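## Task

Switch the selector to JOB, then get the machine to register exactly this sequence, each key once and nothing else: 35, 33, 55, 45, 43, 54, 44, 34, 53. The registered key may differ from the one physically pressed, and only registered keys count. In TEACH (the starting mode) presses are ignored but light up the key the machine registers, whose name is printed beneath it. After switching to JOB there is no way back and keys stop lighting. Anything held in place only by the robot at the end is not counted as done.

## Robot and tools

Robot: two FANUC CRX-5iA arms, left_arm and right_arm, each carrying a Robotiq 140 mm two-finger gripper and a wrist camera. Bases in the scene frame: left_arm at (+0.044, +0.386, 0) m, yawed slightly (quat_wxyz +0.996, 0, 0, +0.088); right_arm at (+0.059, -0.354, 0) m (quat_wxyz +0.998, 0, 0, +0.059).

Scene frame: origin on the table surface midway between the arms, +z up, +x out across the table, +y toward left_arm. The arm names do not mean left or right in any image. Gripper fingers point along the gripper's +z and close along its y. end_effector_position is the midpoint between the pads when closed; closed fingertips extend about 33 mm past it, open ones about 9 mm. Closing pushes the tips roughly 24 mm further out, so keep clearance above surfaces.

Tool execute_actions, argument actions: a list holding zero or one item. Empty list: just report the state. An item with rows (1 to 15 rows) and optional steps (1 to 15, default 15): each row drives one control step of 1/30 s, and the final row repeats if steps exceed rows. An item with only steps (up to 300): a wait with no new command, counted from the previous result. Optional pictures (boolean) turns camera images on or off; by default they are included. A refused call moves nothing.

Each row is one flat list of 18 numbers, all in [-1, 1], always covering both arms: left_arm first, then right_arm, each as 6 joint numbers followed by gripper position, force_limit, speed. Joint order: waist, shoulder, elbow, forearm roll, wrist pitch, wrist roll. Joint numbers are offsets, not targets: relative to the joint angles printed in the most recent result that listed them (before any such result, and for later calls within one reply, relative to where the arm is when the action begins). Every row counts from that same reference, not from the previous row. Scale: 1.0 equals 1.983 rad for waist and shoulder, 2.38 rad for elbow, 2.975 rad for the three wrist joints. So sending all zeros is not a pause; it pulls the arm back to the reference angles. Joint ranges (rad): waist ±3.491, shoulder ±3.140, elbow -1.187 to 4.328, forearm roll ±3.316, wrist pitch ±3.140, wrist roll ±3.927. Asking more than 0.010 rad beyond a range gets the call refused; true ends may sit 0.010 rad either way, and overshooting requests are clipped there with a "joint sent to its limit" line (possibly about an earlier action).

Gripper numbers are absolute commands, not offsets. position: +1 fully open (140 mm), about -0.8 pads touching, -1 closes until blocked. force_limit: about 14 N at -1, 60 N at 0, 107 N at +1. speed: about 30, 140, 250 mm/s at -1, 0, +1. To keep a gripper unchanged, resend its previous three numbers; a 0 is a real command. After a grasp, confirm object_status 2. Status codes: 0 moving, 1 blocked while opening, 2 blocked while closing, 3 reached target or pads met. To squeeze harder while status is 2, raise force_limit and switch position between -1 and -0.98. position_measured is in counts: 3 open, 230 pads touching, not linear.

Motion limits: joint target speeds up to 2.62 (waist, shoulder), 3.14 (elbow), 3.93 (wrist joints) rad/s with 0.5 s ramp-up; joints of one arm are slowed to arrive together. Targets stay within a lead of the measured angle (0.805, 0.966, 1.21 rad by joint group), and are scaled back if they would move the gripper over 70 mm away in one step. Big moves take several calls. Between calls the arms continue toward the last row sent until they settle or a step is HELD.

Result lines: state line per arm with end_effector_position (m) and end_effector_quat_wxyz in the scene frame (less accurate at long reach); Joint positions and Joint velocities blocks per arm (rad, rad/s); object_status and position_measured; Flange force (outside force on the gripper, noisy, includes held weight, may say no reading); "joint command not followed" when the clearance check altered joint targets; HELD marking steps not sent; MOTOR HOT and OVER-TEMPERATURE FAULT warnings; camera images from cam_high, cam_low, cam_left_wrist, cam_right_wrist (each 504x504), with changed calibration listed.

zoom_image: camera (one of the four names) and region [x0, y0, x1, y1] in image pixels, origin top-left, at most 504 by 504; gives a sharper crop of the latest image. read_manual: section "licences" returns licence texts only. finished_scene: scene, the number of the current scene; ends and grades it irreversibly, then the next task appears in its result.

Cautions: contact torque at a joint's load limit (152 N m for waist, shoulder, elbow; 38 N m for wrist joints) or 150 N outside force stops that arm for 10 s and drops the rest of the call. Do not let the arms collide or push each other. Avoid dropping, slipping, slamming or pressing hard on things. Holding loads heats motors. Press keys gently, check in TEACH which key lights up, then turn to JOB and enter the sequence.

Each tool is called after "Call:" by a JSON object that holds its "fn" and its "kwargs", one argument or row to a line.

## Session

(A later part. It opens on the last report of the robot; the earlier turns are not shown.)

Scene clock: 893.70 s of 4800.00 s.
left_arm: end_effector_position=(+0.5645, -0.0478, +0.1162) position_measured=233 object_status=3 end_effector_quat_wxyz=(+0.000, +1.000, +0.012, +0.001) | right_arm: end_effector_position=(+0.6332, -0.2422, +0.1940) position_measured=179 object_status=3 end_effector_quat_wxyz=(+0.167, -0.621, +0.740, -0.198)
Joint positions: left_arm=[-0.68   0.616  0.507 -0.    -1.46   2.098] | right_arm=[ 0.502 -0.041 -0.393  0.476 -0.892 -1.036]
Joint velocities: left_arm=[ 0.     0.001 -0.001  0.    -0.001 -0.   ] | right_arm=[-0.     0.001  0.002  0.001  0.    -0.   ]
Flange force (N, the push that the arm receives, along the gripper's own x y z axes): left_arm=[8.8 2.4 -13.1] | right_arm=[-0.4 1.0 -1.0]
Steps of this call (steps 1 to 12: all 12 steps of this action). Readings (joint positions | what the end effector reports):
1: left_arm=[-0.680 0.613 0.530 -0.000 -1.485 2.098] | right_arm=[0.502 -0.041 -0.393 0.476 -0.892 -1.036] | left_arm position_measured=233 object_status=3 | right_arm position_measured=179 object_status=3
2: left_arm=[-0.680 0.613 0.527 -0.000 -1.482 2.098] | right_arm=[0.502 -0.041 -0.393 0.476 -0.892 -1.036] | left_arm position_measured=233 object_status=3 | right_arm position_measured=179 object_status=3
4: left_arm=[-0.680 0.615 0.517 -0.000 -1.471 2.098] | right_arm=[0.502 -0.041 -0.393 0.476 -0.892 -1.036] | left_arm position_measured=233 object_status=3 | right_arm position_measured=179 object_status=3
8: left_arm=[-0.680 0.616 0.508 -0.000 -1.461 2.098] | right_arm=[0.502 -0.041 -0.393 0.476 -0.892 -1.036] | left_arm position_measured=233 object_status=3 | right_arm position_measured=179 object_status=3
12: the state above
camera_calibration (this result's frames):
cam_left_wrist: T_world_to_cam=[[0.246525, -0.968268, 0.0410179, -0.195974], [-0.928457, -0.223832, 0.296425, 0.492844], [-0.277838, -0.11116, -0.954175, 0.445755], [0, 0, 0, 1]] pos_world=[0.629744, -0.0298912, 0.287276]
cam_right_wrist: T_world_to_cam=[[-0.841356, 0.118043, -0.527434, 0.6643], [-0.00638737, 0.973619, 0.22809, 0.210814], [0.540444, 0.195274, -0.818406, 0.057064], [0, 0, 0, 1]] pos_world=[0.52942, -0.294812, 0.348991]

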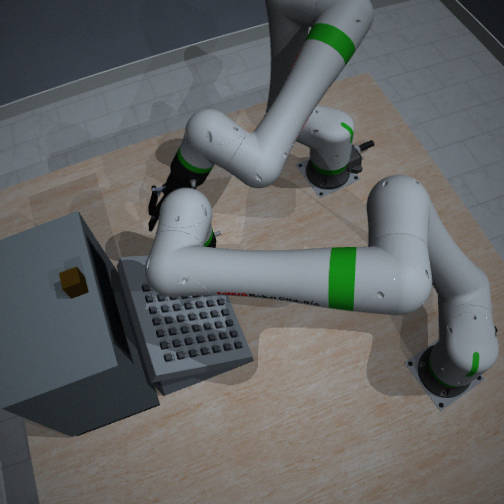

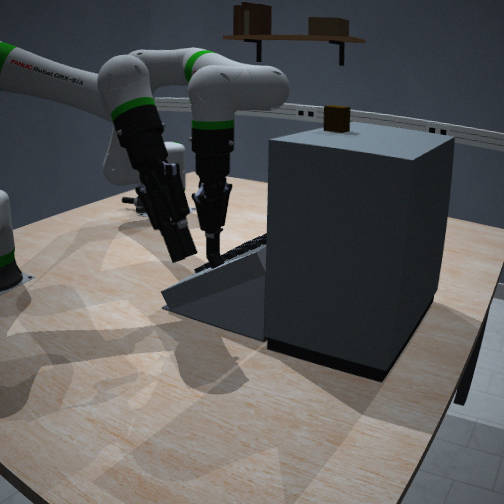

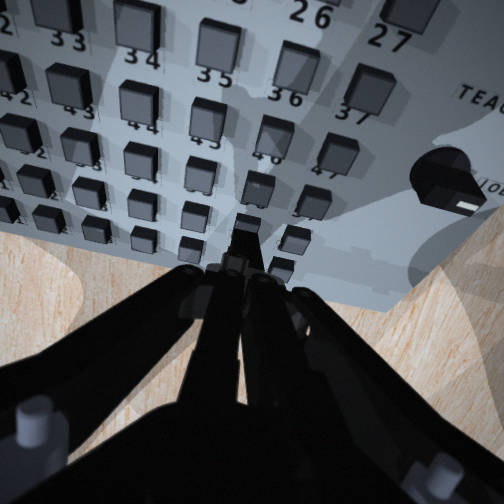

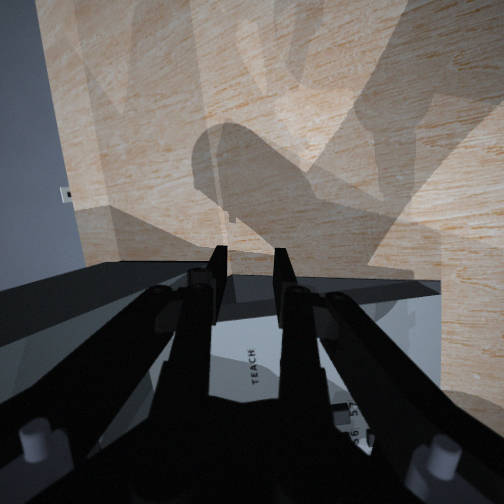

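Call:
{"fn": "execute_actions", "kwargs": {
  "actions": [
    {"rows": [[0,-0.001569,0.009356,0,-0.00853,0,-1,0,1,0,0,0,0,0,0,-0.4,-0.6,0.5],[0,-0.001569,0.009356,0,-0.00853,0,-1,0,1,0,0,0,0,0,0,-0.4,-0.6,0.5],[0,-0.001569,0.009356,0,-0.00853,0,-1,0,1,0,0,0,0,0,0,-0.4,-0.6,0.5],[0,-0.001569,0.009356,0,-0.00853,0,-1,0,1,0,0,0,0,0,0,-0.4,-0.6,0.5],[0,-0.001569,0.009356,0,-0.00853,0,-1,0,1,0,0,0,0,0,0,-0.4,-0.6,0.5],[0.010821,0.031311,0.069349,0,-0.034609,-0.007213,-1,0,1,0,0,0,0,0,0,-0.4,-0.6,0.5]], "steps": 15}
  ],
  "pictures": false
}}

Call:
{"fn": "execute_actions", "kwargs": {
  "actions": [
    {"steps": 6}
  ],
  "pictures": false
}}

Call:
{"fn": "execute_actions", "kwargs": {
  "actions": [
    {"rows": [[0,0.000116,-0.003779,0,0.003101,0,-1,0,1,0,0,0,0,0,0,-0.4,-0.6,0.5],[0,0.000199,-0.006479,0,0.005315,0,-1,0,1,0,0,0,0,0,0,-0.4,-0.6,0.5],[0,0.000265,-0.008638,0,0.007087,0,-1,0,1,0,0,0,0,0,0,-0.4,-0.6,0.5],[0,0.000305,-0.009934,0,0.00815,0,-1,0,1,0,0,0,0,0,0,-0.4,-0.6,0.5],[0,0.000331,-0.010798,0,0.008859,0,-1,0,1,0,0,0,0,0,0,-0.4,-0.6,0.5]], "steps": 12}
  ],
  "pictures": false
}}

Call:
{"fn": "execute_actions", "kwargs": {
  "actions": [
    {"rows": [[0,-0.000322,0.010643,0,-0.008729,0,-1,0,1,0,0,0,0,0,0,-0.4,-0.6,0.5],[0,-0.000322,0.010643,0,-0.008729,0,-1,0,1,0,0,0,0,0,0,-0.4,-0.6,0.5],[0,-0.000322,0.010643,0,-0.008729,0,-1,0,1,0,0,0,0,0,0,-0.4,-0.6,0.5],[0,-0.000322,0.010643,0,-0.008729,0,-1,0,1,0,0,0,0,0,0,-0.4,-0.6,0.5],[0,-0.000322,0.010643,0,-0.008729,0,-1,0,1,0,0,0,0,0,0,-0.4,-0.6,0.5],[0.046097,-0.062351,-0.069131,0,0.013745,-0.030726,-1,0,1,0,0,0,0,0,0,-0.4,-0.6,0.5]], "steps": 15}
  ],
  "pictures": false
}}

Call:
{"fn": "execute_actions", "kwargs": {
  "actions": [
    {"steps": 8}
  ],
  "pictures": false
}}

Call:
{"fn": "execute_actions", "kwargs": {
  "actions": [
    {"rows": [[0,0.000524,-0.003668,0,0.003283,0,-1,0,1,0,0,0,0,0,0,-0.4,-0.6,0.5],[0,0.000898,-0.006287,0,0.005628,0,-1,0,1,0,0,0,0,0,0,-0.4,-0.6,0.5],[0,0.001198,-0.008383,0,0.007504,0,-1,0,1,0,0,0,0,0,0,-0.4,-0.6,0.5],[0,0.001377,-0.009641,0,0.00863,0,-1,0,1,0,0,0,0,0,0,-0.4,-0.6,0.5],[0,0.001497,-0.010479,0,0.00938,0,-1,0,1,0,0,0,0,0,0,-0.4,-0.6,0.5]], "steps": 12}
  ],
  "pictures": false
}}

Call:
{"fn": "execute_actions", "kwargs": {
  "actions": [
    {"rows": [[0,-0.001473,0.010341,0,-0.009255,0,-1,0,1,0,0,0,0,0,0,-0.4,-0.6,0.5],[0,-0.001473,0.010341,0,-0.009255,0,-1,0,1,0,0,0,0,0,0,-0.4,-0.6,0.5],[0,-0.001473,0.010341,0,-0.009255,0,-1,0,1,0,0,0,0,0,0,-0.4,-0.6,0.5],[0,-0.001473,0.010341,0,-0.009255,0,-1,0,1,0,0,0,0,0,0,-0.4,-0.6,0.5],[0,-0.001473,0.010341,0,-0.009255,0,-1,0,1,0,0,0,0,0,0,-0.4,-0.6,0.5],[-0.033962,-0.003301,-0.009323,0,0.005258,0.022637,-1,0,1,0,0,0,0,0,0,-0.4,-0.6,0.5]], "steps": 15}
  ],
  "pictures": false
}}

Call:
{"fn": "execute_actions", "kwargs": {
  "actions": [
    {"steps": 5}
  ],
  "pictures": false
}}

Call:
{"fn": "execute_actions", "kwargs": {
  "actions": [
    {"rows": [[0,0.000733,-0.003252,0,0.003091,0,-1,0,1,0,0,0,0,0,0,-0.4,-0.6,0.5],[0,0.001257,-0.005575,0,0.005298,0,-1,0,1,0,0,0,0,0,0,-0.4,-0.6,0.5],[0,0.001676,-0.007434,0,0.007064,0,-1,0,1,0,0,0,0,0,0,-0.4,-0.6,0.5],[0,0.001927,-0.008549,0,0.008124,0,-1,0,1,0,0,0,0,0,0,-0.4,-0.6,0.5],[0,0.002095,-0.009292,0,0.00883,0,-1,0,1,0,0,0,0,0,0,-0.4,-0.6,0.5]], "steps": 12}
  ]
}}

Scene clock: 963.07 s of 4800.00 s.
left_arm: end_effector_position=(+0.5939, -0.0471, +0.1449) position_measured=233 object_status=3 end_effector_quat_wxyz=(+0.000, +1.000, +0.012, +0.001) | right_arm: end_effector_position=(+0.6332, -0.2422, +0.1940) position_measured=179 object_status=3 end_effector_quat_wxyz=(+0.167, -0.621, +0.740, -0.198)
Joint positions: left_arm=[-0.658  0.678  0.672 -0.    -1.562  2.076] | right_arm=[ 0.502 -0.041 -0.393  0.476 -0.892 -1.036]
Joint velocities: left_arm=[ 0.003  0.014  0.029 -0.    -0.019 -0.005] | right_arm=[-0.    -0.001  0.001  0.     0.     0.   ]
Flange force (N, the push that the arm receives, along the gripper's own x y z axes): left_arm=[20.7 8.7 -4.8] | right_arm=[-2.3 2.1 -1.1]
Steps of this call (steps 1 to 15: the robot went on to your last target; steps 16 to 90: nothing new was sent; then 65.87 s passed at rest; steps 91 to 105: all 15 steps of this action). Readings (joint positions | what the end effector reports):
91: left_arm=[-0.680 0.617 0.508 -0.000 -1.460 2.098] | right_arm=[0.502 -0.041 -0.393 0.476 -0.892 -1.036] | left_arm position_measured=233 object_status=3 | right_arm position_measured=179 object_status=3
92: left_arm=[-0.680 0.617 0.512 -0.000 -1.465 2.098] | right_arm=[0.502 -0.041 -0.393 0.476 -0.892 -1.036] | left_arm position_measured=233 object_status=3 | right_arm position_measured=179 object_status=3
94: left_arm=[-0.680 0.614 0.526 -0.000 -1.481 2.098] | right_arm=[0.502 -0.041 -0.393 0.476 -0.892 -1.036] | left_arm position_measured=233 object_status=3 | right_arm position_measured=179 object_status=3
98: left_arm=[-0.676 0.621 0.547 -0.000 -1.495 2.094] | right_arm=[0.502 -0.041 -0.393 0.476 -0.892 -1.036] | left_arm position_measured=233 object_status=3 | right_arm position_measured=179 object_status=3
105: the state above

Scene clock: 963.27 s of 4800.00 s.
left_arm: end_effector_position=(+0.5940, -0.0471, +0.1450) position_measured=233 object_status=3 end_effector_quat_wxyz=(+0.000, +1.000, +0.012, +0.001) | right_arm: end_effector_position=(+0.6332, -0.2422, +0.1940) position_measured=179 object_status=3 end_effector_quat_wxyz=(+0.167, -0.621, +0.740, -0.198)
Joint positions: left_arm=[-0.658  0.679  0.672 -0.    -1.563  2.076] | right_arm=[ 0.502 -0.041 -0.393  0.476 -0.892 -1.036]
Joint velocities: left_arm=[-0.     0.001  0.     0.    -0.001 -0.   ] | right_arm=[-0.001  0.001 -0.    -0.     0.    -0.   ]
Flange force (N, the push that the arm receives, along the gripper's own x y z axes): left_arm=[7.0 4.5 -1.0] | right_arm=[-1.6 0.7 -2.3]
Steps of this call (steps 1 to 6: the robot went on to your last target). Readings (joint positions | what the end effector reports):
1: left_arm=[-0.658 0.678 0.672 -0.000 -1.563 2.076] | right_arm=[0.502 -0.041 -0.393 0.476 -0.892 -1.036] | left_arm position_measured=233 object_status=3 | right_arm position_measured=179 object_status=3
2: left_arm=[-0.658 0.678 0.672 -0.000 -1.563 2.076] | right_arm=[0.502 -0.041 -0.393 0.476 -0.892 -1.036] | left_arm position_measured=233 object_status=3 | right_arm position_measured=179 object_status=3
4: left_arm=[-0.658 0.678 0.672 -0.000 -1.563 2.076] | right_arm=[0.502 -0.041 -0.393 0.476 -0.892 -1.036] | left_arm position_measured=233 object_status=3 | right_arm position_measured=179 object_status=3
6: the state above

Scene clock: 963.67 s of 4800.00 s.
left_arm: end_effector_position=(+0.5940, -0.0471, +0.1336) position_measured=233 object_status=3 end_effector_quat_wxyz=(+0.000, +1.000, +0.012, +0.001) | right_arm: end_effector_position=(+0.6332, -0.2422, +0.1940) position_measured=179 object_status=3 end_effector_quat_wxyz=(+0.167, -0.621, +0.740, -0.198)
Joint positions: left_arm=[-0.658  0.679  0.647 -0.    -1.537  2.076] | right_arm=[ 0.502 -0.041 -0.393  0.476 -0.892 -1.036]
Joint velocities: left_arm=[-0.     0.001 -0.003  0.     0.003  0.002] | right_arm=[-0.002  0.    -0.001  0.     0.     0.   ]
Flange force (N, the push that the arm receives, along the gripper's own x y z axes): left_arm=[6.9 1.0 -18.8] | right_arm=[-1.9 -1.6 0.6]
Steps of this call (steps 1 to 12: all 12 steps of this action). Readings (joint positions | what the end effector reports):
1: left_arm=[-0.658 0.679 0.672 -0.000 -1.563 2.076] | right_arm=[0.502 -0.041 -0.393 0.476 -0.892 -1.036] | left_arm position_measured=233 object_status=3 | right_arm position_measured=179 object_status=3
2: left_arm=[-0.658 0.679 0.669 -0.000 -1.560 2.076] | right_arm=[0.502 -0.041 -0.393 0.476 -0.892 -1.036] | left_arm position_measured=233 object_status=3 | right_arm position_measured=179 object_status=3
4: left_arm=[-0.658 0.679 0.659 -0.000 -1.549 2.076] | right_arm=[0.502 -0.041 -0.393 0.476 -0.892 -1.036] | left_arm position_measured=233 object_status=3 | right_arm position_measured=179 object_status=3
8: left_arm=[-0.658 0.679 0.648 -0.000 -1.537 2.076] | right_arm=[0.502 -0.041 -0.393 0.476 -0.892 -1.036] | left_arm position_measured=233 object_status=3 | right_arm position_measured=179 object_status=3
12: the state above

Scene clock: 964.17 s of 4800.00 s.
left_arm: end_effector_position=(+0.5926, +0.0183, +0.1457) position_measured=233 object_status=3 end_effector_quat_wxyz=(+0.000, +1.000, +0.012, +0.001) | right_arm: end_effector_position=(+0.6332, -0.2422, +0.1940) position_measured=179 object_status=3 end_effector_quat_wxyz=(+0.167, -0.621, +0.740, -0.198)
Joint positions: left_arm=[-0.57   0.56   0.49  -0.    -1.499  1.989] | right_arm=[ 0.502 -0.041 -0.393  0.476 -0.892 -1.036]
Joint velocities: left_arm=[ 0.134 -0.184 -0.291  0.     0.104 -0.137] | right_arm=[ 0.     0.001  0.     0.001 -0.001 -0.   ]
Flange force (N, the push that the arm receives, along the gripper's own x y z axes): left_arm=[-6.3 -21.2 0.8] | right_arm=[-3.0 3.0 0.1]
Steps of this call (steps 1 to 15: all 15 steps of this action). Readings (joint positions | what the end effector reports):
1: left_arm=[-0.658 0.679 0.647 -0.000 -1.537 2.076] | right_arm=[0.502 -0.041 -0.393 0.476 -0.892 -1.036] | left_arm position_measured=233 object_status=3 | right_arm position_measured=179 object_status=3
2: left_arm=[-0.658 0.679 0.651 -0.000 -1.540 2.076] | right_arm=[0.502 -0.041 -0.393 0.476 -0.892 -1.036] | left_arm position_measured=233 object_status=3 | right_arm position_measured=179 object_status=3
4: left_arm=[-0.658 0.679 0.667 -0.000 -1.557 2.076] | right_arm=[0.502 -0.041 -0.393 0.476 -0.892 -1.036] | left_arm position_measured=233 object_status=3 | right_arm position_measured=179 object_status=3
8: left_arm=[-0.650 0.668 0.657 -0.000 -1.557 2.068] | right_arm=[0.502 -0.041 -0.393 0.476 -0.892 -1.036] | left_arm position_measured=233 object_status=3 | right_arm position_measured=179 object_status=3
15: the state above

Scene clock: 964.43 s of 4800.00 s.
left_arm: end_effector_position=(+0.5922, +0.0209, +0.1454) position_measured=233 object_status=3 end_effector_quat_wxyz=(+0.000, +1.000, +0.012, +0.001) | right_arm: end_effector_position=(+0.6332, -0.2422, +0.1940) position_measured=179 object_status=3 end_effector_quat_wxyz=(+0.167, -0.621, +0.740, -0.198)
Joint positions: left_arm=[-0.567  0.556  0.482 -0.    -1.496  1.985] | right_arm=[ 0.502 -0.041 -0.393  0.476 -0.892 -1.036]
Joint velocities: left_arm=[ 0.001 -0.001 -0.002  0.    -0.    -0.   ] | right_arm=[-0.     0.001  0.001 -0.     0.    -0.   ]
Flange force (N, the push that the arm receives, along the gripper's own x y z axes): left_arm=[8.3 3.6 -0.4] | right_arm=[-0.7 0.6 -1.1]
Steps of this call (steps 1 to 8: the robot went on to your last target). Readings (joint positions | what the end effector reports):
1: left_arm=[-0.567 0.556 0.484 -0.000 -1.496 1.986] | right_arm=[0.502 -0.041 -0.393 0.476 -0.892 -1.036] | left_arm position_measured=233 object_status=3 | right_arm position_measured=179 object_status=3
2: left_arm=[-0.567 0.556 0.483 -0.000 -1.496 1.985] | right_arm=[0.502 -0.041 -0.393 0.476 -0.892 -1.036] | left_arm position_measured=233 object_status=3 | right_arm position_measured=179 object_status=3
4: left_arm=[-0.567 0.556 0.483 -0.000 -1.496 1.985] | right_arm=[0.502 -0.041 -0.393 0.476 -0.892 -1.036] | left_arm position_measured=233 object_status=3 | right_arm position_measured=179 object_status=3
8: the state above

Scene clock: 964.83 s of 4800.00 s.
left_arm: end_effector_position=(+0.5922, +0.0209, +0.1330) position_measured=233 object_status=3 end_effector_quat_wxyz=(+0.000, +1.000, +0.012, +0.001) | right_arm: end_effector_position=(+0.6332, -0.2422, +0.1940) position_measured=179 object_status=3 end_effector_quat_wxyz=(+0.167, -0.621, +0.740, -0.198)
Joint positions: left_arm=[-0.567  0.558  0.458 -0.    -1.468  1.985] | right_arm=[ 0.502 -0.041 -0.393  0.476 -0.892 -1.036]
Joint velocities: left_arm=[ 0.002  0.    -0.003 -0.     0.002 -0.   ] | right_arm=[-0.     0.     0.     0.001 -0.    -0.   ]
Flange force (N, the push that the arm receives, along the gripper's own x y z axes): left_arm=[7.4 1.8 -20.8] | right_arm=[-1.0 6.0 -2.5]
Steps of this call (steps 1 to 12: all 12 steps of this action). Readings (joint positions | what the end effector reports):
1: left_arm=[-0.567 0.556 0.482 -0.000 -1.495 1.985] | right_arm=[0.502 -0.041 -0.393 0.476 -0.892 -1.036] | left_arm position_measured=233 object_status=3 | right_arm position_measured=179 object_status=3
2: left_arm=[-0.567 0.556 0.479 -0.000 -1.491 1.985] | right_arm=[0.502 -0.041 -0.393 0.476 -0.892 -1.036] | left_arm position_measured=233 object_status=3 | right_arm position_measured=179 object_status=3
4: left_arm=[-0.567 0.557 0.469 -0.000 -1.480 1.985] | right_arm=[0.502 -0.041 -0.393 0.476 -0.892 -1.036] | left_arm position_measured=233 object_status=3 | right_arm position_measured=179 object_status=3
8: left_arm=[-0.567 0.558 0.458 -0.000 -1.469 1.985] | right_arm=[0.502 -0.041 -0.393 0.476 -0.892 -1.036] | left_arm position_measured=233 object_status=3 | right_arm position_measured=179 object_status=3
12: the state above

Scene clock: 965.33 s of 4800.00 s.
left_arm: end_effector_position=(+0.5638, -0.0137, +0.1278) position_measured=233 object_status=3 end_effector_quat_wxyz=(+0.000, +1.000, +0.012, +0.001) | right_arm: end_effector_position=(+0.6332, -0.2422, +0.1940) position_measured=179 object_status=3 end_effector_quat_wxyz=(+0.167, -0.621, +0.740, -0.198)
Joint positions: left_arm=[-0.634  0.552  0.436 -0.    -1.452  2.052] | right_arm=[ 0.502 -0.041 -0.393  0.476 -0.892 -1.036]
Joint velocities: left_arm=[-0.001  0.    -0.003 -0.     0.     0.004] | right_arm=[-0.001 -0.001 -0.001  0.     0.     0.001]
Flange force (N, the push that the arm receives, along the gripper's own x y z axes): left_arm=[6.5 7.4 -1.3] | right_arm=[-2.8 1.9 -0.7]
Steps of this call (steps 1 to 15: all 15 steps of this action). Readings (joint positions | what the end effector reports):
1: left_arm=[-0.567 0.558 0.458 -0.000 -1.468 1.985] | right_arm=[0.502 -0.041 -0.393 0.476 -0.892 -1.036] | left_arm position_measured=233 object_status=3 | right_arm position_measured=179 object_status=3
2: left_arm=[-0.567 0.558 0.461 -0.000 -1.472 1.985] | right_arm=[0.502 -0.041 -0.393 0.476 -0.892 -1.036] | left_arm position_measured=233 object_status=3 | right_arm position_measured=179 object_status=3
4: left_arm=[-0.567 0.556 0.477 -0.000 -1.490 1.985] | right_arm=[0.502 -0.041 -0.393 0.476 -0.892 -1.036] | left_arm position_measured=233 object_status=3 | right_arm position_measured=179 object_status=3
8: left_arm=[-0.580 0.555 0.473 -0.000 -1.486 1.999] | right_arm=[0.502 -0.041 -0.393 0.476 -0.892 -1.036] | left_arm position_measured=233 object_status=3 | right_arm position_measured=179 object_status=3
15: the state above

Scene clock: 965.50 s of 4800.00 s.
left_arm: end_effector_position=(+0.5637, -0.0138, +0.1277) position_measured=233 object_status=3 end_effector_quat_wxyz=(+0.000, +1.000, +0.012, +0.001) | right_arm: end_effector_position=(+0.6332, -0.2422, +0.1940) position_measured=179 object_status=3 end_effector_quat_wxyz=(+0.167, -0.621, +0.740, -0.198)
Joint positions: left_arm=[-0.634  0.552  0.435 -0.    -1.452  2.052] | right_arm=[ 0.502 -0.041 -0.393  0.476 -0.892 -1.036]
Joint velocities: left_arm=[ 0.    -0.    -0.     0.    -0.002  0.001] | right_arm=[-0.001  0.001 -0.     0.     0.    -0.001]
Flange force (N, the push that the arm receives, along the gripper's own x y z axes): left_arm=[5.3 2.9 1.6] | right_arm=[-4.2 -0.2 -1.5]
Steps of this call (steps 1 to 5: the robot went on to your last target). Readings (joint positions | what the end effector reports):
1: left_arm=[-0.634 0.552 0.436 -0.000 -1.452 2.052] | right_arm=[0.502 -0.041 -0.393 0.476 -0.892 -1.036] | left_arm position_measured=233 object_status=3 | right_arm position_measured=179 object_status=3
2: left_arm=[-0.634 0.552 0.436 -0.000 -1.452 2.052] | right_arm=[0.502 -0.041 -0.393 0.476 -0.892 -1.036] | left_arm position_measured=233 object_status=3 | right_arm position_measured=179 object_status=3
4: left_arm=[-0.634 0.552 0.435 -0.000 -1.452 2.052] | right_arm=[0.502 -0.041 -0.393 0.476 -0.892 -1.036] | left_arm position_measured=233 object_status=3 | right_arm position_measured=179 object_status=3
5: the state above

Scene clock: 965.90 s of 4800.00 s.
left_arm: end_effector_position=(+0.5637, -0.0138, +0.1158) position_measured=233 object_status=3 end_effector_quat_wxyz=(+0.000, +1.000, +0.012, +0.001) | right_arm: end_effector_position=(+0.6332, -0.2422, +0.1940) position_measured=179 object_status=3 end_effector_quat_wxyz=(+0.167, -0.621, +0.740, -0.198)
Joint positions: left_arm=[-0.634  0.556  0.413 -0.    -1.426  2.052] | right_arm=[ 0.502 -0.041 -0.393  0.476 -0.892 -1.036]
Joint velocities: left_arm=[ 0.     0.001 -0.001  0.     0.001  0.   ] | right_arm=[-0.001  0.001  0.    -0.    -0.001 -0.   ]
Flange force (N, the push that the arm receives, along the gripper's own x y z axes): left_arm=[-0.3 -3.3 -16.1] | right_arm=[-2.4 0.0 0.8]
Steps of this call (steps 1 to 12: all 12 steps of this action). Readings (joint positions | what the end effector reports):
1: left_arm=[-0.634 0.552 0.435 -0.000 -1.452 2.052] | right_arm=[0.502 -0.041 -0.393 0.476 -0.892 -1.036] | left_arm position_measured=233 object_status=3 | right_arm position_measured=179 object_status=3
2: left_arm=[-0.634 0.552 0.432 -0.000 -1.448 2.052] | right_arm=[0.502 -0.041 -0.393 0.476 -0.892 -1.036] | left_arm position_measured=233 object_status=3 | right_arm position_measured=179 object_status=3
4: left_arm=[-0.634 0.554 0.423 -0.000 -1.438 2.052] | right_arm=[0.502 -0.041 -0.393 0.476 -0.892 -1.036] | left_arm position_measured=233 object_status=3 | right_arm position_measured=179 object_status=3
8: left_arm=[-0.634 0.556 0.414 -0.000 -1.427 2.052] | right_arm=[0.502 -0.041 -0.393 0.476 -0.892 -1.036] | left_arm position_measured=233 object_status=3 | right_arm position_measured=179 object_status=3
12: the state above
camera_calibration (this result's frames):
cam_left_wrist: T_world_to_cam=[[0.246472, -0.968268, 0.041334, -0.162867], [-0.928631, -0.223749, 0.29594, 0.499953], [-0.277301, -0.111325, -0.954312, 0.448652], [0, 0, 0, 1]] pos_world=[0.628825, 0.00411133, 0.28693]
cam_right_wrist: T_world_to_cam=[[-0.841356, 0.118042, -0.527434, 0.6643], [-0.00638742, 0.973619, 0.22809, 0.210814], [0.540444, 0.195274, -0.818406, 0.0570639], [0, 0, 0, 1]] pos_world=[0.52942, -0.294812, 0.348991]

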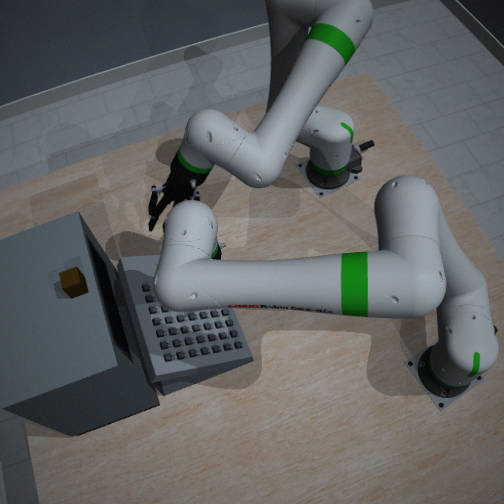

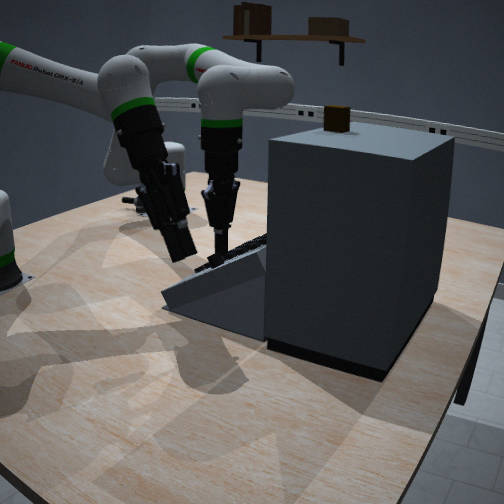

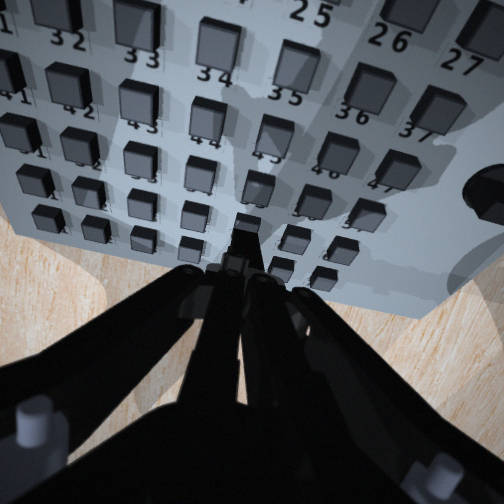

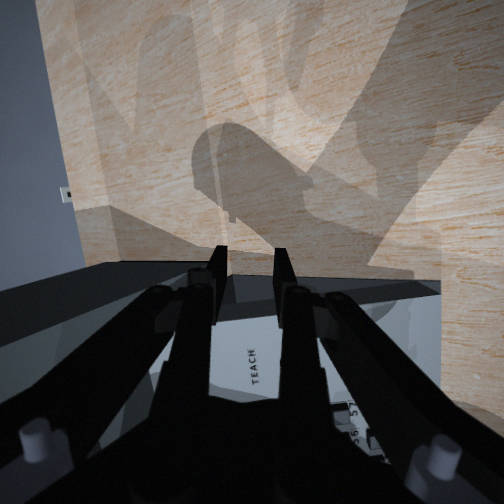

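Call:
{"fn": "execute_actions", "kwargs": {
  "actions": [
    {"rows": [[0,-0.002076,0.009217,0,-0.008757,0,-1,0,1,0,0,0,0,0,0,-0.4,-0.6,0.5],[0,-0.002076,0.009217,0,-0.008757,0,-1,0,1,0,0,0,0,0,0,-0.4,-0.6,0.5],[0,-0.002076,0.009217,0,-0.008757,0,-1,0,1,0,0,0,0,0,0,-0.4,-0.6,0.5],[0,-0.002076,0.009217,0,-0.008757,0,-1,0,1,0,0,0,0,0,0,-0.4,-0.6,0.5],[0,-0.002076,0.009217,0,-0.008757,0,-1,0,1,0,0,0,0,0,0,-0.4,-0.6,0.5],[0.010287,0.029025,0.065663,0,-0.033184,-0.006857,-1,0,1,0,0,0,0,0,0,-0.4,-0.6,0.5]], "steps": 15}
  ],
  "pictures": false
}}

Call:
{"fn": "execute_actions", "kwargs": {
  "actions": [
    {"steps": 6}
  ],
  "pictures": false
}}

Call:
{"fn": "execute_actions", "kwargs": {
  "actions": [
    {"rows": [[0,0.00033,-0.003564,0,0.003071,0,-1,0,1,0,0,0,0,0,0,-0.4,-0.6,0.5],[0,0.000565,-0.00611,0,0.005265,0,-1,0,1,0,0,0,0,0,0,-0.4,-0.6,0.5],[0,0.000754,-0.008147,0,0.00702,0,-1,0,1,0,0,0,0,0,0,-0.4,-0.6,0.5],[0,0.000867,-0.009369,0,0.008073,0,-1,0,1,0,0,0,0,0,0,-0.4,-0.6,0.5],[0,0.000942,-0.010184,0,0.008775,0,-1,0,1,0,0,0,0,0,0,-0.4,-0.6,0.5]], "steps": 12}
  ],
  "pictures": false
}}

Call:
{"fn": "execute_actions", "kwargs": {
  "actions": [
    {"rows": [[0,-0.000927,0.010057,0,-0.008663,0,-1,0,1,0,0,0,0,0,0,-0.4,-0.6,0.5],[0,-0.000927,0.010057,0,-0.008663,0,-1,0,1,0,0,0,0,0,0,-0.4,-0.6,0.5],[0,-0.000927,0.010057,0,-0.008663,0,-1,0,1,0,0,0,0,0,0,-0.4,-0.6,0.5],[0,-0.000927,0.010057,0,-0.008663,0,-1,0,1,0,0,0,0,0,0,-0.4,-0.6,0.5],[0,-0.000927,0.010057,0,-0.008663,0,-1,0,1,0,0,0,0,0,0,-0.4,-0.6,0.5],[0.009541,0.036142,0.075618,0,-0.036404,-0.00636,-1,0,1,0,0,0,0,0,0,-0.4,-0.6,0.5]], "steps": 15}
  ],
  "pictures": false
}}

Call:
{"fn": "execute_actions", "kwargs": {
  "actions": [
    {"steps": 7}
  ],
  "pictures": false
}}

Call:
{"fn": "execute_actions", "kwargs": {
  "actions": [
    {"rows": [[0,-0.00017,-0.004111,0,0.003175,0,-1,0,1,0,0,0,0,0,0,-0.4,-0.6,0.5],[0,-0.000292,-0.007048,0,0.005443,0,-1,0,1,0,0,0,0,0,0,-0.4,-0.6,0.5],[0,-0.00039,-0.009398,0,0.007258,0,-1,0,1,0,0,0,0,0,0,-0.4,-0.6,0.5],[0,-0.000448,-0.010807,0,0.008346,0,-1,0,1,0,0,0,0,0,0,-0.4,-0.6,0.5],[0,-0.000487,-0.011747,0,0.009072,0,-1,0,1,0,0,0,0,0,0,-0.4,-0.6,0.5]], "steps": 12}
  ],
  "pictures": false
}}

Call:
{"fn": "execute_actions", "kwargs": {
  "actions": [
    {"rows": [[0,0.000484,0.011596,0,-0.008954,0,-1,0,1,0,0,0,0,0,0,-0.4,-0.6,0.5],[0,0.000484,0.011596,0,-0.008954,0,-1,0,1,0,0,0,0,0,0,-0.4,-0.6,0.5],[0,0.000484,0.011596,0,-0.008954,0,-1,0,1,0,0,0,0,0,0,-0.4,-0.6,0.5],[0,0.000484,0.011596,0,-0.008954,0,-1,0,1,0,0,0,0,0,0,-0.4,-0.6,0.5],[0,0.000484,0.011596,0,-0.008954,0,-1,0,1,0,0,0,0,0,0,-0.4,-0.6,0.5],[0.004513,-0.09597,-0.144947,0,0.051988,-0.003008,-1,0,1,0,0,0,0,0,0,-0.4,-0.6,0.5]], "steps": 15}
  ],
  "pictures": false
}}

Call:
{"fn": "execute_actions", "kwargs": {
  "actions": [
    {"steps": 12}
  ],
  "pictures": false
}}

Call:
{"fn": "execute_actions", "kwargs": {
  "actions": [
    {"rows": [[0,0.000898,-0.003302,0,0.00324,0,-1,0,1,0,0,0,0,0,0,-0.4,-0.6,0.5],[0,0.001539,-0.005661,0,0.005555,0,-1,0,1,0,0,0,0,0,0,-0.4,-0.6,0.5],[0,0.002052,-0.007548,0,0.007406,0,-1,0,1,0,0,0,0,0,0,-0.4,-0.6,0.5],[0,0.00236,-0.00868,0,0.008517,0,-1,0,1,0,0,0,0,0,0,-0.4,-0.6,0.5],[0,0.002565,-0.009435,0,0.009258,0,-1,0,1,0,0,0,0,0,0,-0.4,-0.6,0.5]], "steps": 12}
  ],
  "pictures": false
}}

Call:
{"fn": "execute_actions", "kwargs": {
  "actions": [
    {"rows": [[0,-0.0035,0.0135,0,-0.0131,0,-1,0,1,0,0,0,0,0,0,-0.4,-0.6,0.5]], "steps": 9}
  ]
}}

Scene clock: 1062.63 s of 4800.00 s.
left_arm: end_effector_position=(+0.5931, -0.0131, +0.1449) position_measured=233 object_status=3 end_effector_quat_wxyz=(+0.000, +1.000, +0.012, +0.001) | right_arm: end_effector_position=(+0.6332, -0.2422, +0.1940) position_measured=179 object_status=3 end_effector_quat_wxyz=(+0.167, -0.621, +0.740, -0.198)
Joint positions: left_arm=[-0.614  0.613  0.569 -0.    -1.525  2.032] | right_arm=[ 0.502 -0.041 -0.393  0.476 -0.892 -1.036]
Joint velocities: left_arm=[ 0.001  0.008  0.017  0.    -0.014 -0.002] | right_arm=[-0.     0.     0.     0.001 -0.     0.   ]
Flange force (N, the push that the arm receives, along the gripper's own x y z axes): left_arm=[20.1 7.0 -4.6] | right_arm=[-3.7 0.5 0.6]
Steps of this call (steps 1 to 15: the robot went on to your last target; steps 16 to 90: nothing new was sent; then 93.23 s passed at rest; steps 91 to 105: all 15 steps of this action). Readings (joint positions | what the end effector reports):
91: left_arm=[-0.634 0.556 0.414 -0.000 -1.426 2.052] | right_arm=[0.502 -0.041 -0.393 0.476 -0.892 -1.036] | left_arm position_measured=233 object_status=3 | right_arm position_measured=179 object_status=3
92: left_arm=[-0.634 0.556 0.418 -0.000 -1.432 2.052] | right_arm=[0.502 -0.041 -0.393 0.476 -0.892 -1.036] | left_arm position_measured=233 object_status=3 | right_arm position_measured=179 object_status=3
94: left_arm=[-0.634 0.553 0.432 -0.000 -1.447 2.052] | right_arm=[0.502 -0.041 -0.393 0.476 -0.892 -1.036] | left_arm position_measured=233 object_status=3 | right_arm position_measured=179 object_status=3
98: left_arm=[-0.630 0.560 0.453 -0.000 -1.462 2.048] | right_arm=[0.502 -0.041 -0.393 0.476 -0.892 -1.036] | left_arm position_measured=233 object_status=3 | right_arm position_measured=179 object_status=3
105: the state above

Scene clock: 1062.83 s of 4800.00 s.
left_arm: end_effector_position=(+0.5931, -0.0131, +0.1450) position_measured=233 object_status=3 end_effector_quat_wxyz=(+0.000, +1.000, +0.012, +0.001) | right_arm: end_effector_position=(+0.6332, -0.2422, +0.1940) position_measured=179 object_status=3 end_effector_quat_wxyz=(+0.167, -0.621, +0.740, -0.198)
Joint positions: left_arm=[-0.614  0.613  0.57  -0.    -1.525  2.032] | right_arm=[ 0.502 -0.041 -0.393  0.476 -0.892 -1.036]
Joint velocities: left_arm=[ 0.001  0.    -0.001 -0.    -0.002  0.   ] | right_arm=[-0.001 -0.001  0.001 -0.    -0.     0.001]
Flange force (N, the push that the arm receives, along the gripper's own x y z axes): left_arm=[9.3 4.0 -1.3] | right_arm=[-2.1 5.4 -2.4]
Steps of this call (steps 1 to 6: the robot went on to your last target). Readings (joint positions | what the end effector reports):
1: left_arm=[-0.614 0.613 0.569 -0.000 -1.525 2.032] | right_arm=[0.502 -0.041 -0.393 0.476 -0.892 -1.036] | left_arm position_measured=233 object_status=3 | right_arm position_measured=179 object_status=3
2: left_arm=[-0.614 0.613 0.570 -0.000 -1.525 2.032] | right_arm=[0.502 -0.041 -0.393 0.476 -0.892 -1.036] | left_arm position_measured=233 object_status=3 | right_arm position_measured=179 object_status=3
4: left_arm=[-0.614 0.613 0.570 -0.000 -1.525 2.032] | right_arm=[0.502 -0.041 -0.393 0.476 -0.892 -1.036] | left_arm position_measured=233 object_status=3 | right_arm position_measured=179 object_status=3
6: the state above

Scene clock: 1063.23 s of 4800.00 s.
left_arm: end_effector_position=(+0.5932, -0.0131, +0.1335) position_measured=233 object_status=3 end_effector_quat_wxyz=(+0.000, +1.000, +0.012, +0.001) | right_arm: end_effector_position=(+0.6332, -0.2422, +0.1940) position_measured=179 object_status=3 end_effector_quat_wxyz=(+0.167, -0.621, +0.740, -0.198)
Joint positions: left_arm=[-0.614  0.615  0.546 -0.    -1.499  2.032] | right_arm=[ 0.502 -0.041 -0.393  0.476 -0.892 -1.036]
Joint velocities: left_arm=[ 0.     0.001 -0.001 -0.     0.001 -0.001] | right_arm=[ 0.001  0.001 -0.001 -0.     0.     0.   ]
Flange force (N, the push that the arm receives, along the gripper's own x y z axes): left_arm=[3.2 2.6 -12.2] | right_arm=[-3.7 0.8 -0.7]
Steps of this call (steps 1 to 12: all 12 steps of this action). Readings (joint positions | what the end effector reports):
1: left_arm=[-0.614 0.613 0.569 -0.000 -1.525 2.032] | right_arm=[0.502 -0.041 -0.393 0.476 -0.892 -1.036] | left_arm position_measured=233 object_status=3 | right_arm position_measured=179 object_status=3
2: left_arm=[-0.614 0.613 0.567 -0.000 -1.522 2.032] | right_arm=[0.502 -0.041 -0.393 0.476 -0.892 -1.036] | left_arm position_measured=233 object_status=3 | right_arm position_measured=179 object_status=3
4: left_arm=[-0.614 0.614 0.556 -0.000 -1.511 2.032] | right_arm=[0.502 -0.041 -0.393 0.476 -0.892 -1.036] | left_arm position_measured=233 object_status=3 | right_arm position_measured=179 object_status=3
8: left_arm=[-0.614 0.615 0.546 -0.000 -1.500 2.032] | right_arm=[0.502 -0.041 -0.393 0.476 -0.892 -1.036] | left_arm position_measured=233 object_status=3 | right_arm position_measured=179 object_status=3
12: the state above

Scene clock: 1063.73 s of 4800.00 s.
left_arm: end_effector_position=(+0.6224, -0.0124, +0.1620) position_measured=233 object_status=3 end_effector_quat_wxyz=(+0.000, +1.000, +0.012, +0.001) | right_arm: end_effector_position=(+0.6332, -0.2422, +0.1940) position_measured=179 object_status=3 end_effector_quat_wxyz=(+0.167, -0.621, +0.740, -0.198)
Joint positions: left_arm=[-0.595  0.686  0.724 -0.    -1.606  2.013] | right_arm=[ 0.502 -0.041 -0.393  0.476 -0.892 -1.036]
Joint velocities: left_arm=[ 0.009  0.035  0.073  0.    -0.041 -0.01 ] | right_arm=[0.001 0.    0.001 0.001 0.    0.001]
Flange force (N, the push that the arm receives, along the gripper's own x y z axes): left_arm=[21.4 9.9 -4.4] | right_arm=[-1.9 0.8 -1.0]
Steps of this call (steps 1 to 15: all 15 steps of this action). Readings (joint positions | what the end effector reports):
1: left_arm=[-0.614 0.615 0.546 -0.000 -1.499 2.032] | right_arm=[0.502 -0.041 -0.393 0.476 -0.892 -1.036] | left_arm position_measured=233 object_status=3 | right_arm position_measured=179 object_status=3
2: left_arm=[-0.614 0.615 0.549 -0.000 -1.503 2.032] | right_arm=[0.502 -0.041 -0.393 0.476 -0.892 -1.036] | left_arm position_measured=233 object_status=3 | right_arm position_measured=179 object_status=3
4: left_arm=[-0.614 0.614 0.565 -0.000 -1.519 2.032] | right_arm=[0.502 -0.041 -0.393 0.476 -0.892 -1.036] | left_arm position_measured=233 object_status=3 | right_arm position_measured=179 object_status=3
8: left_arm=[-0.612 0.621 0.587 -0.000 -1.534 2.030] | right_arm=[0.502 -0.041 -0.393 0.476 -0.892 -1.036] | left_arm position_measured=233 object_status=3 | right_arm position_measured=179 object_status=3
15: the state above

Scene clock: 1063.97 s of 4800.00 s.
left_arm: end_effector_position=(+0.6226, -0.0125, +0.1622) position_measured=233 object_status=3 end_effector_quat_wxyz=(+0.000, +1.000, +0.012, +0.001) | right_arm: end_effector_position=(+0.6332, -0.2422, +0.1940) position_measured=179 object_status=3 end_effector_quat_wxyz=(+0.167, -0.621, +0.740, -0.198)
Joint positions: left_arm=[-0.595  0.687  0.726 -0.    -1.607  2.013] | right_arm=[ 0.502 -0.041 -0.393  0.476 -0.892 -1.036]
Joint velocities: left_arm=[-0.     0.001 -0.002 -0.     0.001 -0.001] | right_arm=[ 0.001 -0.     0.     0.    -0.     0.001]
Flange force (N, the push that the arm receives, along the gripper's own x y z axes): left_arm=[0.6 -2.2 4.2] | right_arm=[-1.3 2.4 -0.1]
Steps of this call (steps 1 to 7: the robot went on to your last target). Readings (joint positions | what the end effector reports):
1: left_arm=[-0.595 0.687 0.725 -0.000 -1.607 2.013] | right_arm=[0.502 -0.041 -0.393 0.476 -0.892 -1.036] | left_arm position_measured=233 object_status=3 | right_arm position_measured=179 object_status=3
2: left_arm=[-0.595 0.687 0.725 -0.000 -1.607 2.013] | right_arm=[0.502 -0.041 -0.393 0.476 -0.892 -1.036] | left_arm position_measured=233 object_status=3 | right_arm position_measured=179 object_status=3
4: left_arm=[-0.595 0.687 0.725 -0.000 -1.607 2.013] | right_arm=[0.502 -0.041 -0.393 0.476 -0.892 -1.036] | left_arm position_measured=233 object_status=3 | right_arm position_measured=179 object_status=3
7: the state above

Scene clock: 1064.37 s of 4800.00 s.
left_arm: end_effector_position=(+0.6226, -0.0125, +0.1510) position_measured=233 object_status=3 end_effector_quat_wxyz=(+0.000, +1.000, +0.012, +0.001) | right_arm: end_effector_position=(+0.6332, -0.2422, +0.1940) position_measured=179 object_status=3 end_effector_quat_wxyz=(+0.167, -0.621, +0.740, -0.198)
Joint positions: left_arm=[-0.595  0.686  0.698 -0.    -1.58   2.013] | right_arm=[ 0.502 -0.041 -0.393  0.476 -0.892 -1.036]
Joint velocities: left_arm=[-0.    -0.     0.     0.     0.002  0.   ] | right_arm=[ 0.001 -0.    -0.001 -0.     0.001 -0.001]
Flange force (N, the push that the arm receives, along the gripper's own x y z axes): left_arm=[4.1 1.1 -14.6] | right_arm=[-3.2 -0.1 -0.6]
Steps of this call (steps 1 to 12: all 12 steps of this action). Readings (joint positions | what the end effector reports):
1: left_arm=[-0.595 0.687 0.725 -0.000 -1.607 2.013] | right_arm=[0.502 -0.041 -0.393 0.476 -0.892 -1.036] | left_arm position_measured=233 object_status=3 | right_arm position_measured=179 object_status=3
2: left_arm=[-0.595 0.687 0.722 -0.000 -1.604 2.013] | right_arm=[0.502 -0.041 -0.393 0.476 -0.892 -1.036] | left_arm position_measured=233 object_status=3 | right_arm position_measured=179 object_status=3
4: left_arm=[-0.595 0.687 0.711 -0.000 -1.593 2.013] | right_arm=[0.502 -0.041 -0.393 0.476 -0.892 -1.036] | left_arm position_measured=233 object_status=3 | right_arm position_measured=179 object_status=3
8: left_arm=[-0.595 0.686 0.698 -0.000 -1.581 2.013] | right_arm=[0.502 -0.041 -0.393 0.476 -0.892 -1.036] | left_arm position_measured=233 object_status=3 | right_arm position_measured=179 object_status=3
12: the state above

Scene clock: 1064.87 s of 4800.00 s.
left_arm: end_effector_position=(+0.5825, +0.0098, +0.1393) position_measured=233 object_status=3 end_effector_quat_wxyz=(+0.000, +1.000, +0.012, +0.001) | right_arm: end_effector_position=(+0.6332, -0.2422, +0.1940) position_measured=179 object_status=3 end_effector_quat_wxyz=(+0.167, -0.621, +0.740, -0.198)
Joint positions: left_arm=[-0.588  0.551  0.462 -0.    -1.479  2.006] | right_arm=[ 0.502 -0.041 -0.393  0.476 -0.892 -1.036]
Joint velocities: left_arm=[ 0.027 -0.592 -1.144 -0.     0.553 -0.027] | right_arm=[-0.001  0.001  0.001 -0.     0.    -0.   ]
Flange force (N, the push that the arm receives, along the gripper's own x y z axes): left_arm=[-10.7 -10.7 5.4] | right_arm=[-1.6 3.6 0.6]
Steps of this call (steps 1 to 15: all 15 steps of this action). Readings (joint positions | what the end effector reports):
1: left_arm=[-0.595 0.686 0.698 -0.000 -1.580 2.013] | right_arm=[0.502 -0.041 -0.393 0.476 -0.892 -1.036] | left_arm position_measured=233 object_status=3 | right_arm position_measured=179 object_status=3
2: left_arm=[-0.595 0.686 0.701 -0.000 -1.584 2.013] | right_arm=[0.502 -0.041 -0.393 0.476 -0.892 -1.036] | left_arm position_measured=233 object_status=3 | right_arm position_measured=179 object_status=3
4: left_arm=[-0.595 0.686 0.719 -0.000 -1.601 2.013] | right_arm=[0.502 -0.041 -0.393 0.476 -0.892 -1.036] | left_arm position_measured=233 object_status=3 | right_arm position_measured=179 object_status=3
8: left_arm=[-0.594 0.679 0.710 -0.000 -1.599 2.012] | right_arm=[0.502 -0.041 -0.393 0.476 -0.892 -1.036] | left_arm position_measured=233 object_status=3 | right_arm position_measured=179 object_status=3
15: the state above

Scene clock: 1065.27 s of 4800.00 s.
left_arm: end_effector_position=(+0.5628, +0.0202, +0.1281) position_measured=233 object_status=3 end_effector_quat_wxyz=(+0.000, +1.000, +0.012, +0.001) | right_arm: end_effector_position=(+0.6332, -0.2422, +0.1940) position_measured=179 object_status=3 end_effector_quat_wxyz=(+0.167, -0.621, +0.740, -0.198)
Joint positions: left_arm=[-0.586  0.495  0.353 -0.    -1.426  2.004] | right_arm=[ 0.502 -0.041 -0.393  0.476 -0.892 -1.036]
Joint velocities: left_arm=[-0.001 -0.001  0.001  0.     0.001  0.001] | right_arm=[ 0.    -0.001 -0.001 -0.     0.    -0.001]
Flange force (N, the push that the arm receives, along the gripper's own x y z axes): left_arm=[3.6 0.9 -1.6] | right_arm=[-2.7 1.7 -3.2]
Steps of this call (steps 1 to 12: the robot went on to your last target). Readings (joint positions | what the end effector reports):
1: left_arm=[-0.588 0.533 0.427 -0.000 -1.462 2.006] | right_arm=[0.502 -0.041 -0.393 0.476 -0.892 -1.036] | left_arm position_measured=233 object_status=3 | right_arm position_measured=179 object_status=3
2: left_arm=[-0.587 0.519 0.398 -0.000 -1.448 2.005] | right_arm=[0.502 -0.041 -0.393 0.476 -0.892 -1.036] | left_arm position_measured=233 object_status=3 | right_arm position_measured=179 object_status=3
4: left_arm=[-0.586 0.500 0.363 -0.000 -1.430 2.004] | right_arm=[0.502 -0.041 -0.393 0.476 -0.892 -1.036] | left_arm position_measured=233 object_status=3 | right_arm position_measured=179 object_status=3
8: left_arm=[-0.586 0.495 0.353 -0.000 -1.426 2.004] | right_arm=[0.502 -0.041 -0.393 0.476 -0.892 -1.036] | left_arm position_measured=233 object_status=3 | right_arm position_measured=179 object_status=3
12: the state above

Scene clock: 1065.67 s of 4800.00 s.
left_arm: end_effector_position=(+0.5629, +0.0202, +0.1156) position_measured=233 object_status=3 end_effector_quat_wxyz=(+0.000, +1.000, +0.012, +0.001) | right_arm: end_effector_position=(+0.6332, -0.2422, +0.1940) position_measured=179 object_status=3 end_effector_quat_wxyz=(+0.167, -0.621, +0.740, -0.198)
Joint positions: left_arm=[-0.586  0.5    0.331 -0.    -1.398  2.004] | right_arm=[ 0.502 -0.041 -0.393  0.476 -0.892 -1.036]
Joint velocities: left_arm=[ 0.001  0.    -0.001  0.     0.    -0.001] | right_arm=[-0.002 -0.001 -0.    -0.     0.    -0.   ]
Flange force (N, the push that the arm receives, along the gripper's own x y z axes): left_arm=[2.4 -0.8 -12.7] | right_arm=[-2.2 1.3 -1.9]
Steps of this call (steps 1 to 12: all 12 steps of this action). Readings (joint positions | what the end effector reports):
1: left_arm=[-0.586 0.495 0.352 -0.000 -1.425 2.004] | right_arm=[0.502 -0.041 -0.393 0.476 -0.892 -1.036] | left_arm position_measured=233 object_status=3 | right_arm position_measured=179 object_status=3
2: left_arm=[-0.586 0.496 0.349 -0.000 -1.421 2.004] | right_arm=[0.502 -0.041 -0.393 0.476 -0.892 -1.036] | left_arm position_measured=233 object_status=3 | right_arm position_measured=179 object_status=3
4: left_arm=[-0.586 0.498 0.340 -0.000 -1.410 2.004] | right_arm=[0.502 -0.041 -0.393 0.476 -0.892 -1.036] | left_arm position_measured=233 object_status=3 | right_arm position_measured=179 object_status=3
8: left_arm=[-0.586 0.500 0.331 -0.000 -1.399 2.004] | right_arm=[0.502 -0.041 -0.393 0.476 -0.892 -1.036] | left_arm position_measured=233 object_status=3 | right_arm position_measured=179 object_status=3
12: the state above

Scene clock: 1065.97 s of 4800.00 s.
left_arm: end_effector_position=(+0.5629, +0.0202, +0.1333) position_measured=233 object_status=3 end_effector_quat_wxyz=(+0.000, +1.000, +0.012, +0.001) | right_arm: end_effector_position=(+0.6332, -0.2422, +0.1940) position_measured=179 object_status=3 end_effector_quat_wxyz=(+0.167, -0.621, +0.740, -0.198)
Joint positions: left_arm=[-0.586  0.493  0.362 -0.    -1.437  2.004] | right_arm=[ 0.502 -0.041 -0.393  0.476 -0.892 -1.036]
Joint velocities: left_arm=[ 0.     0.001  0.003  0.    -0.005 -0.   ] | right_arm=[ 0.001 -0.     0.001  0.     0.     0.   ]
Flange force (N, the push that the arm receives, along the gripper's own x y z axes): left_arm=[3.2 0.3 1.6] | right_arm=[-3.5 1.7 -0.1]
Steps of this call (steps 1 to 9: all 9 steps of this action). Readings (joint positions | what the end effector reports):
1: left_arm=[-0.586 0.500 0.331 -0.000 -1.398 2.004] | right_arm=[0.502 -0.041 -0.393 0.476 -0.892 -1.036] | left_arm position_measured=233 object_status=3 | right_arm position_measured=179 object_status=3
2: left_arm=[-0.586 0.500 0.334 -0.000 -1.403 2.004] | right_arm=[0.502 -0.041 -0.393 0.476 -0.892 -1.036] | left_arm position_measured=233 object_status=3 | right_arm position_measured=179 object_status=3
4: left_arm=[-0.586 0.495 0.354 -0.000 -1.427 2.004] | right_arm=[0.502 -0.041 -0.393 0.476 -0.892 -1.036] | left_arm position_measured=233 object_status=3 | right_arm position_measured=179 object_status=3
8: left_arm=[-0.586 0.493 0.362 -0.000 -1.437 2.004] | right_arm=[0.502 -0.041 -0.393 0.476 -0.892 -1.036] | left_arm position_measured=233 object_status=3 | right_arm position_measured=179 object_status=3
9: the state above
camera_calibration (this result's frames):
cam_left_wrist: T_world_to_cam=[[0.246458, -0.968266, 0.041457, -0.130476], [-0.928743, -0.223741, 0.295595, 0.501705], [-0.276939, -0.111355, -0.954413, 0.468747], [0, 0, 0, 1]] pos_world=[0.627926, 0.0381141, 0.304486]
cam_right_wrist: T_world_to_cam=[[-0.841356, 0.118042, -0.527433, 0.6643], [-0.00638721, 0.973619, 0.22809, 0.210814], [0.540444, 0.195274, -0.818406, 0.0570641], [0, 0, 0, 1]] pos_world=[0.529419, -0.294812, 0.348991]

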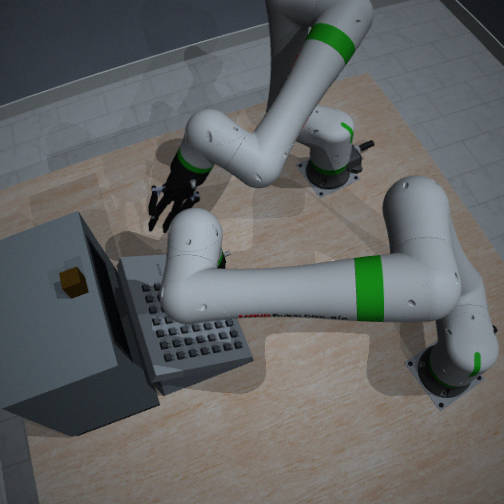

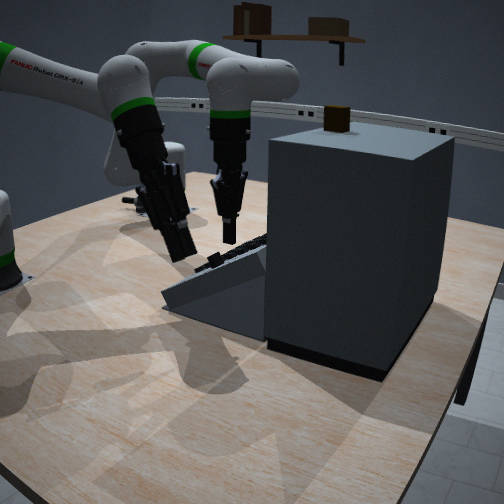

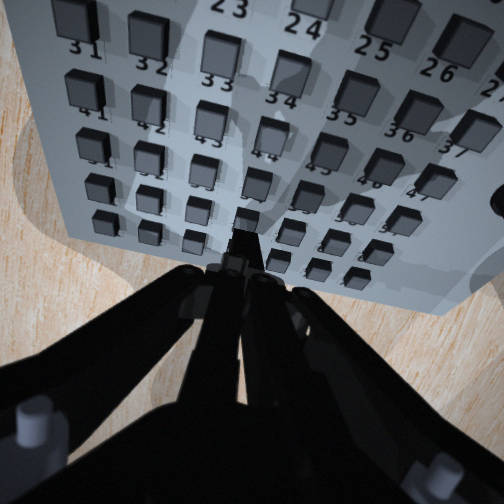

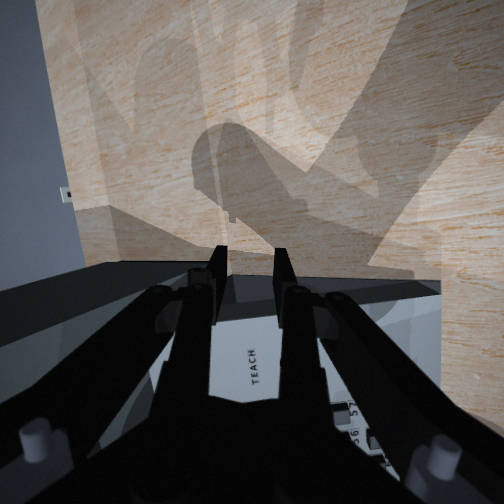

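All nine presses reached the bottom of the key travel (about 10–21 N each), and the left arm is now clear of the keypad.

Call:
{"fn": "finished_scene", "kwargs": {
  "scene": 2
}}

The scene is finished: the task was done.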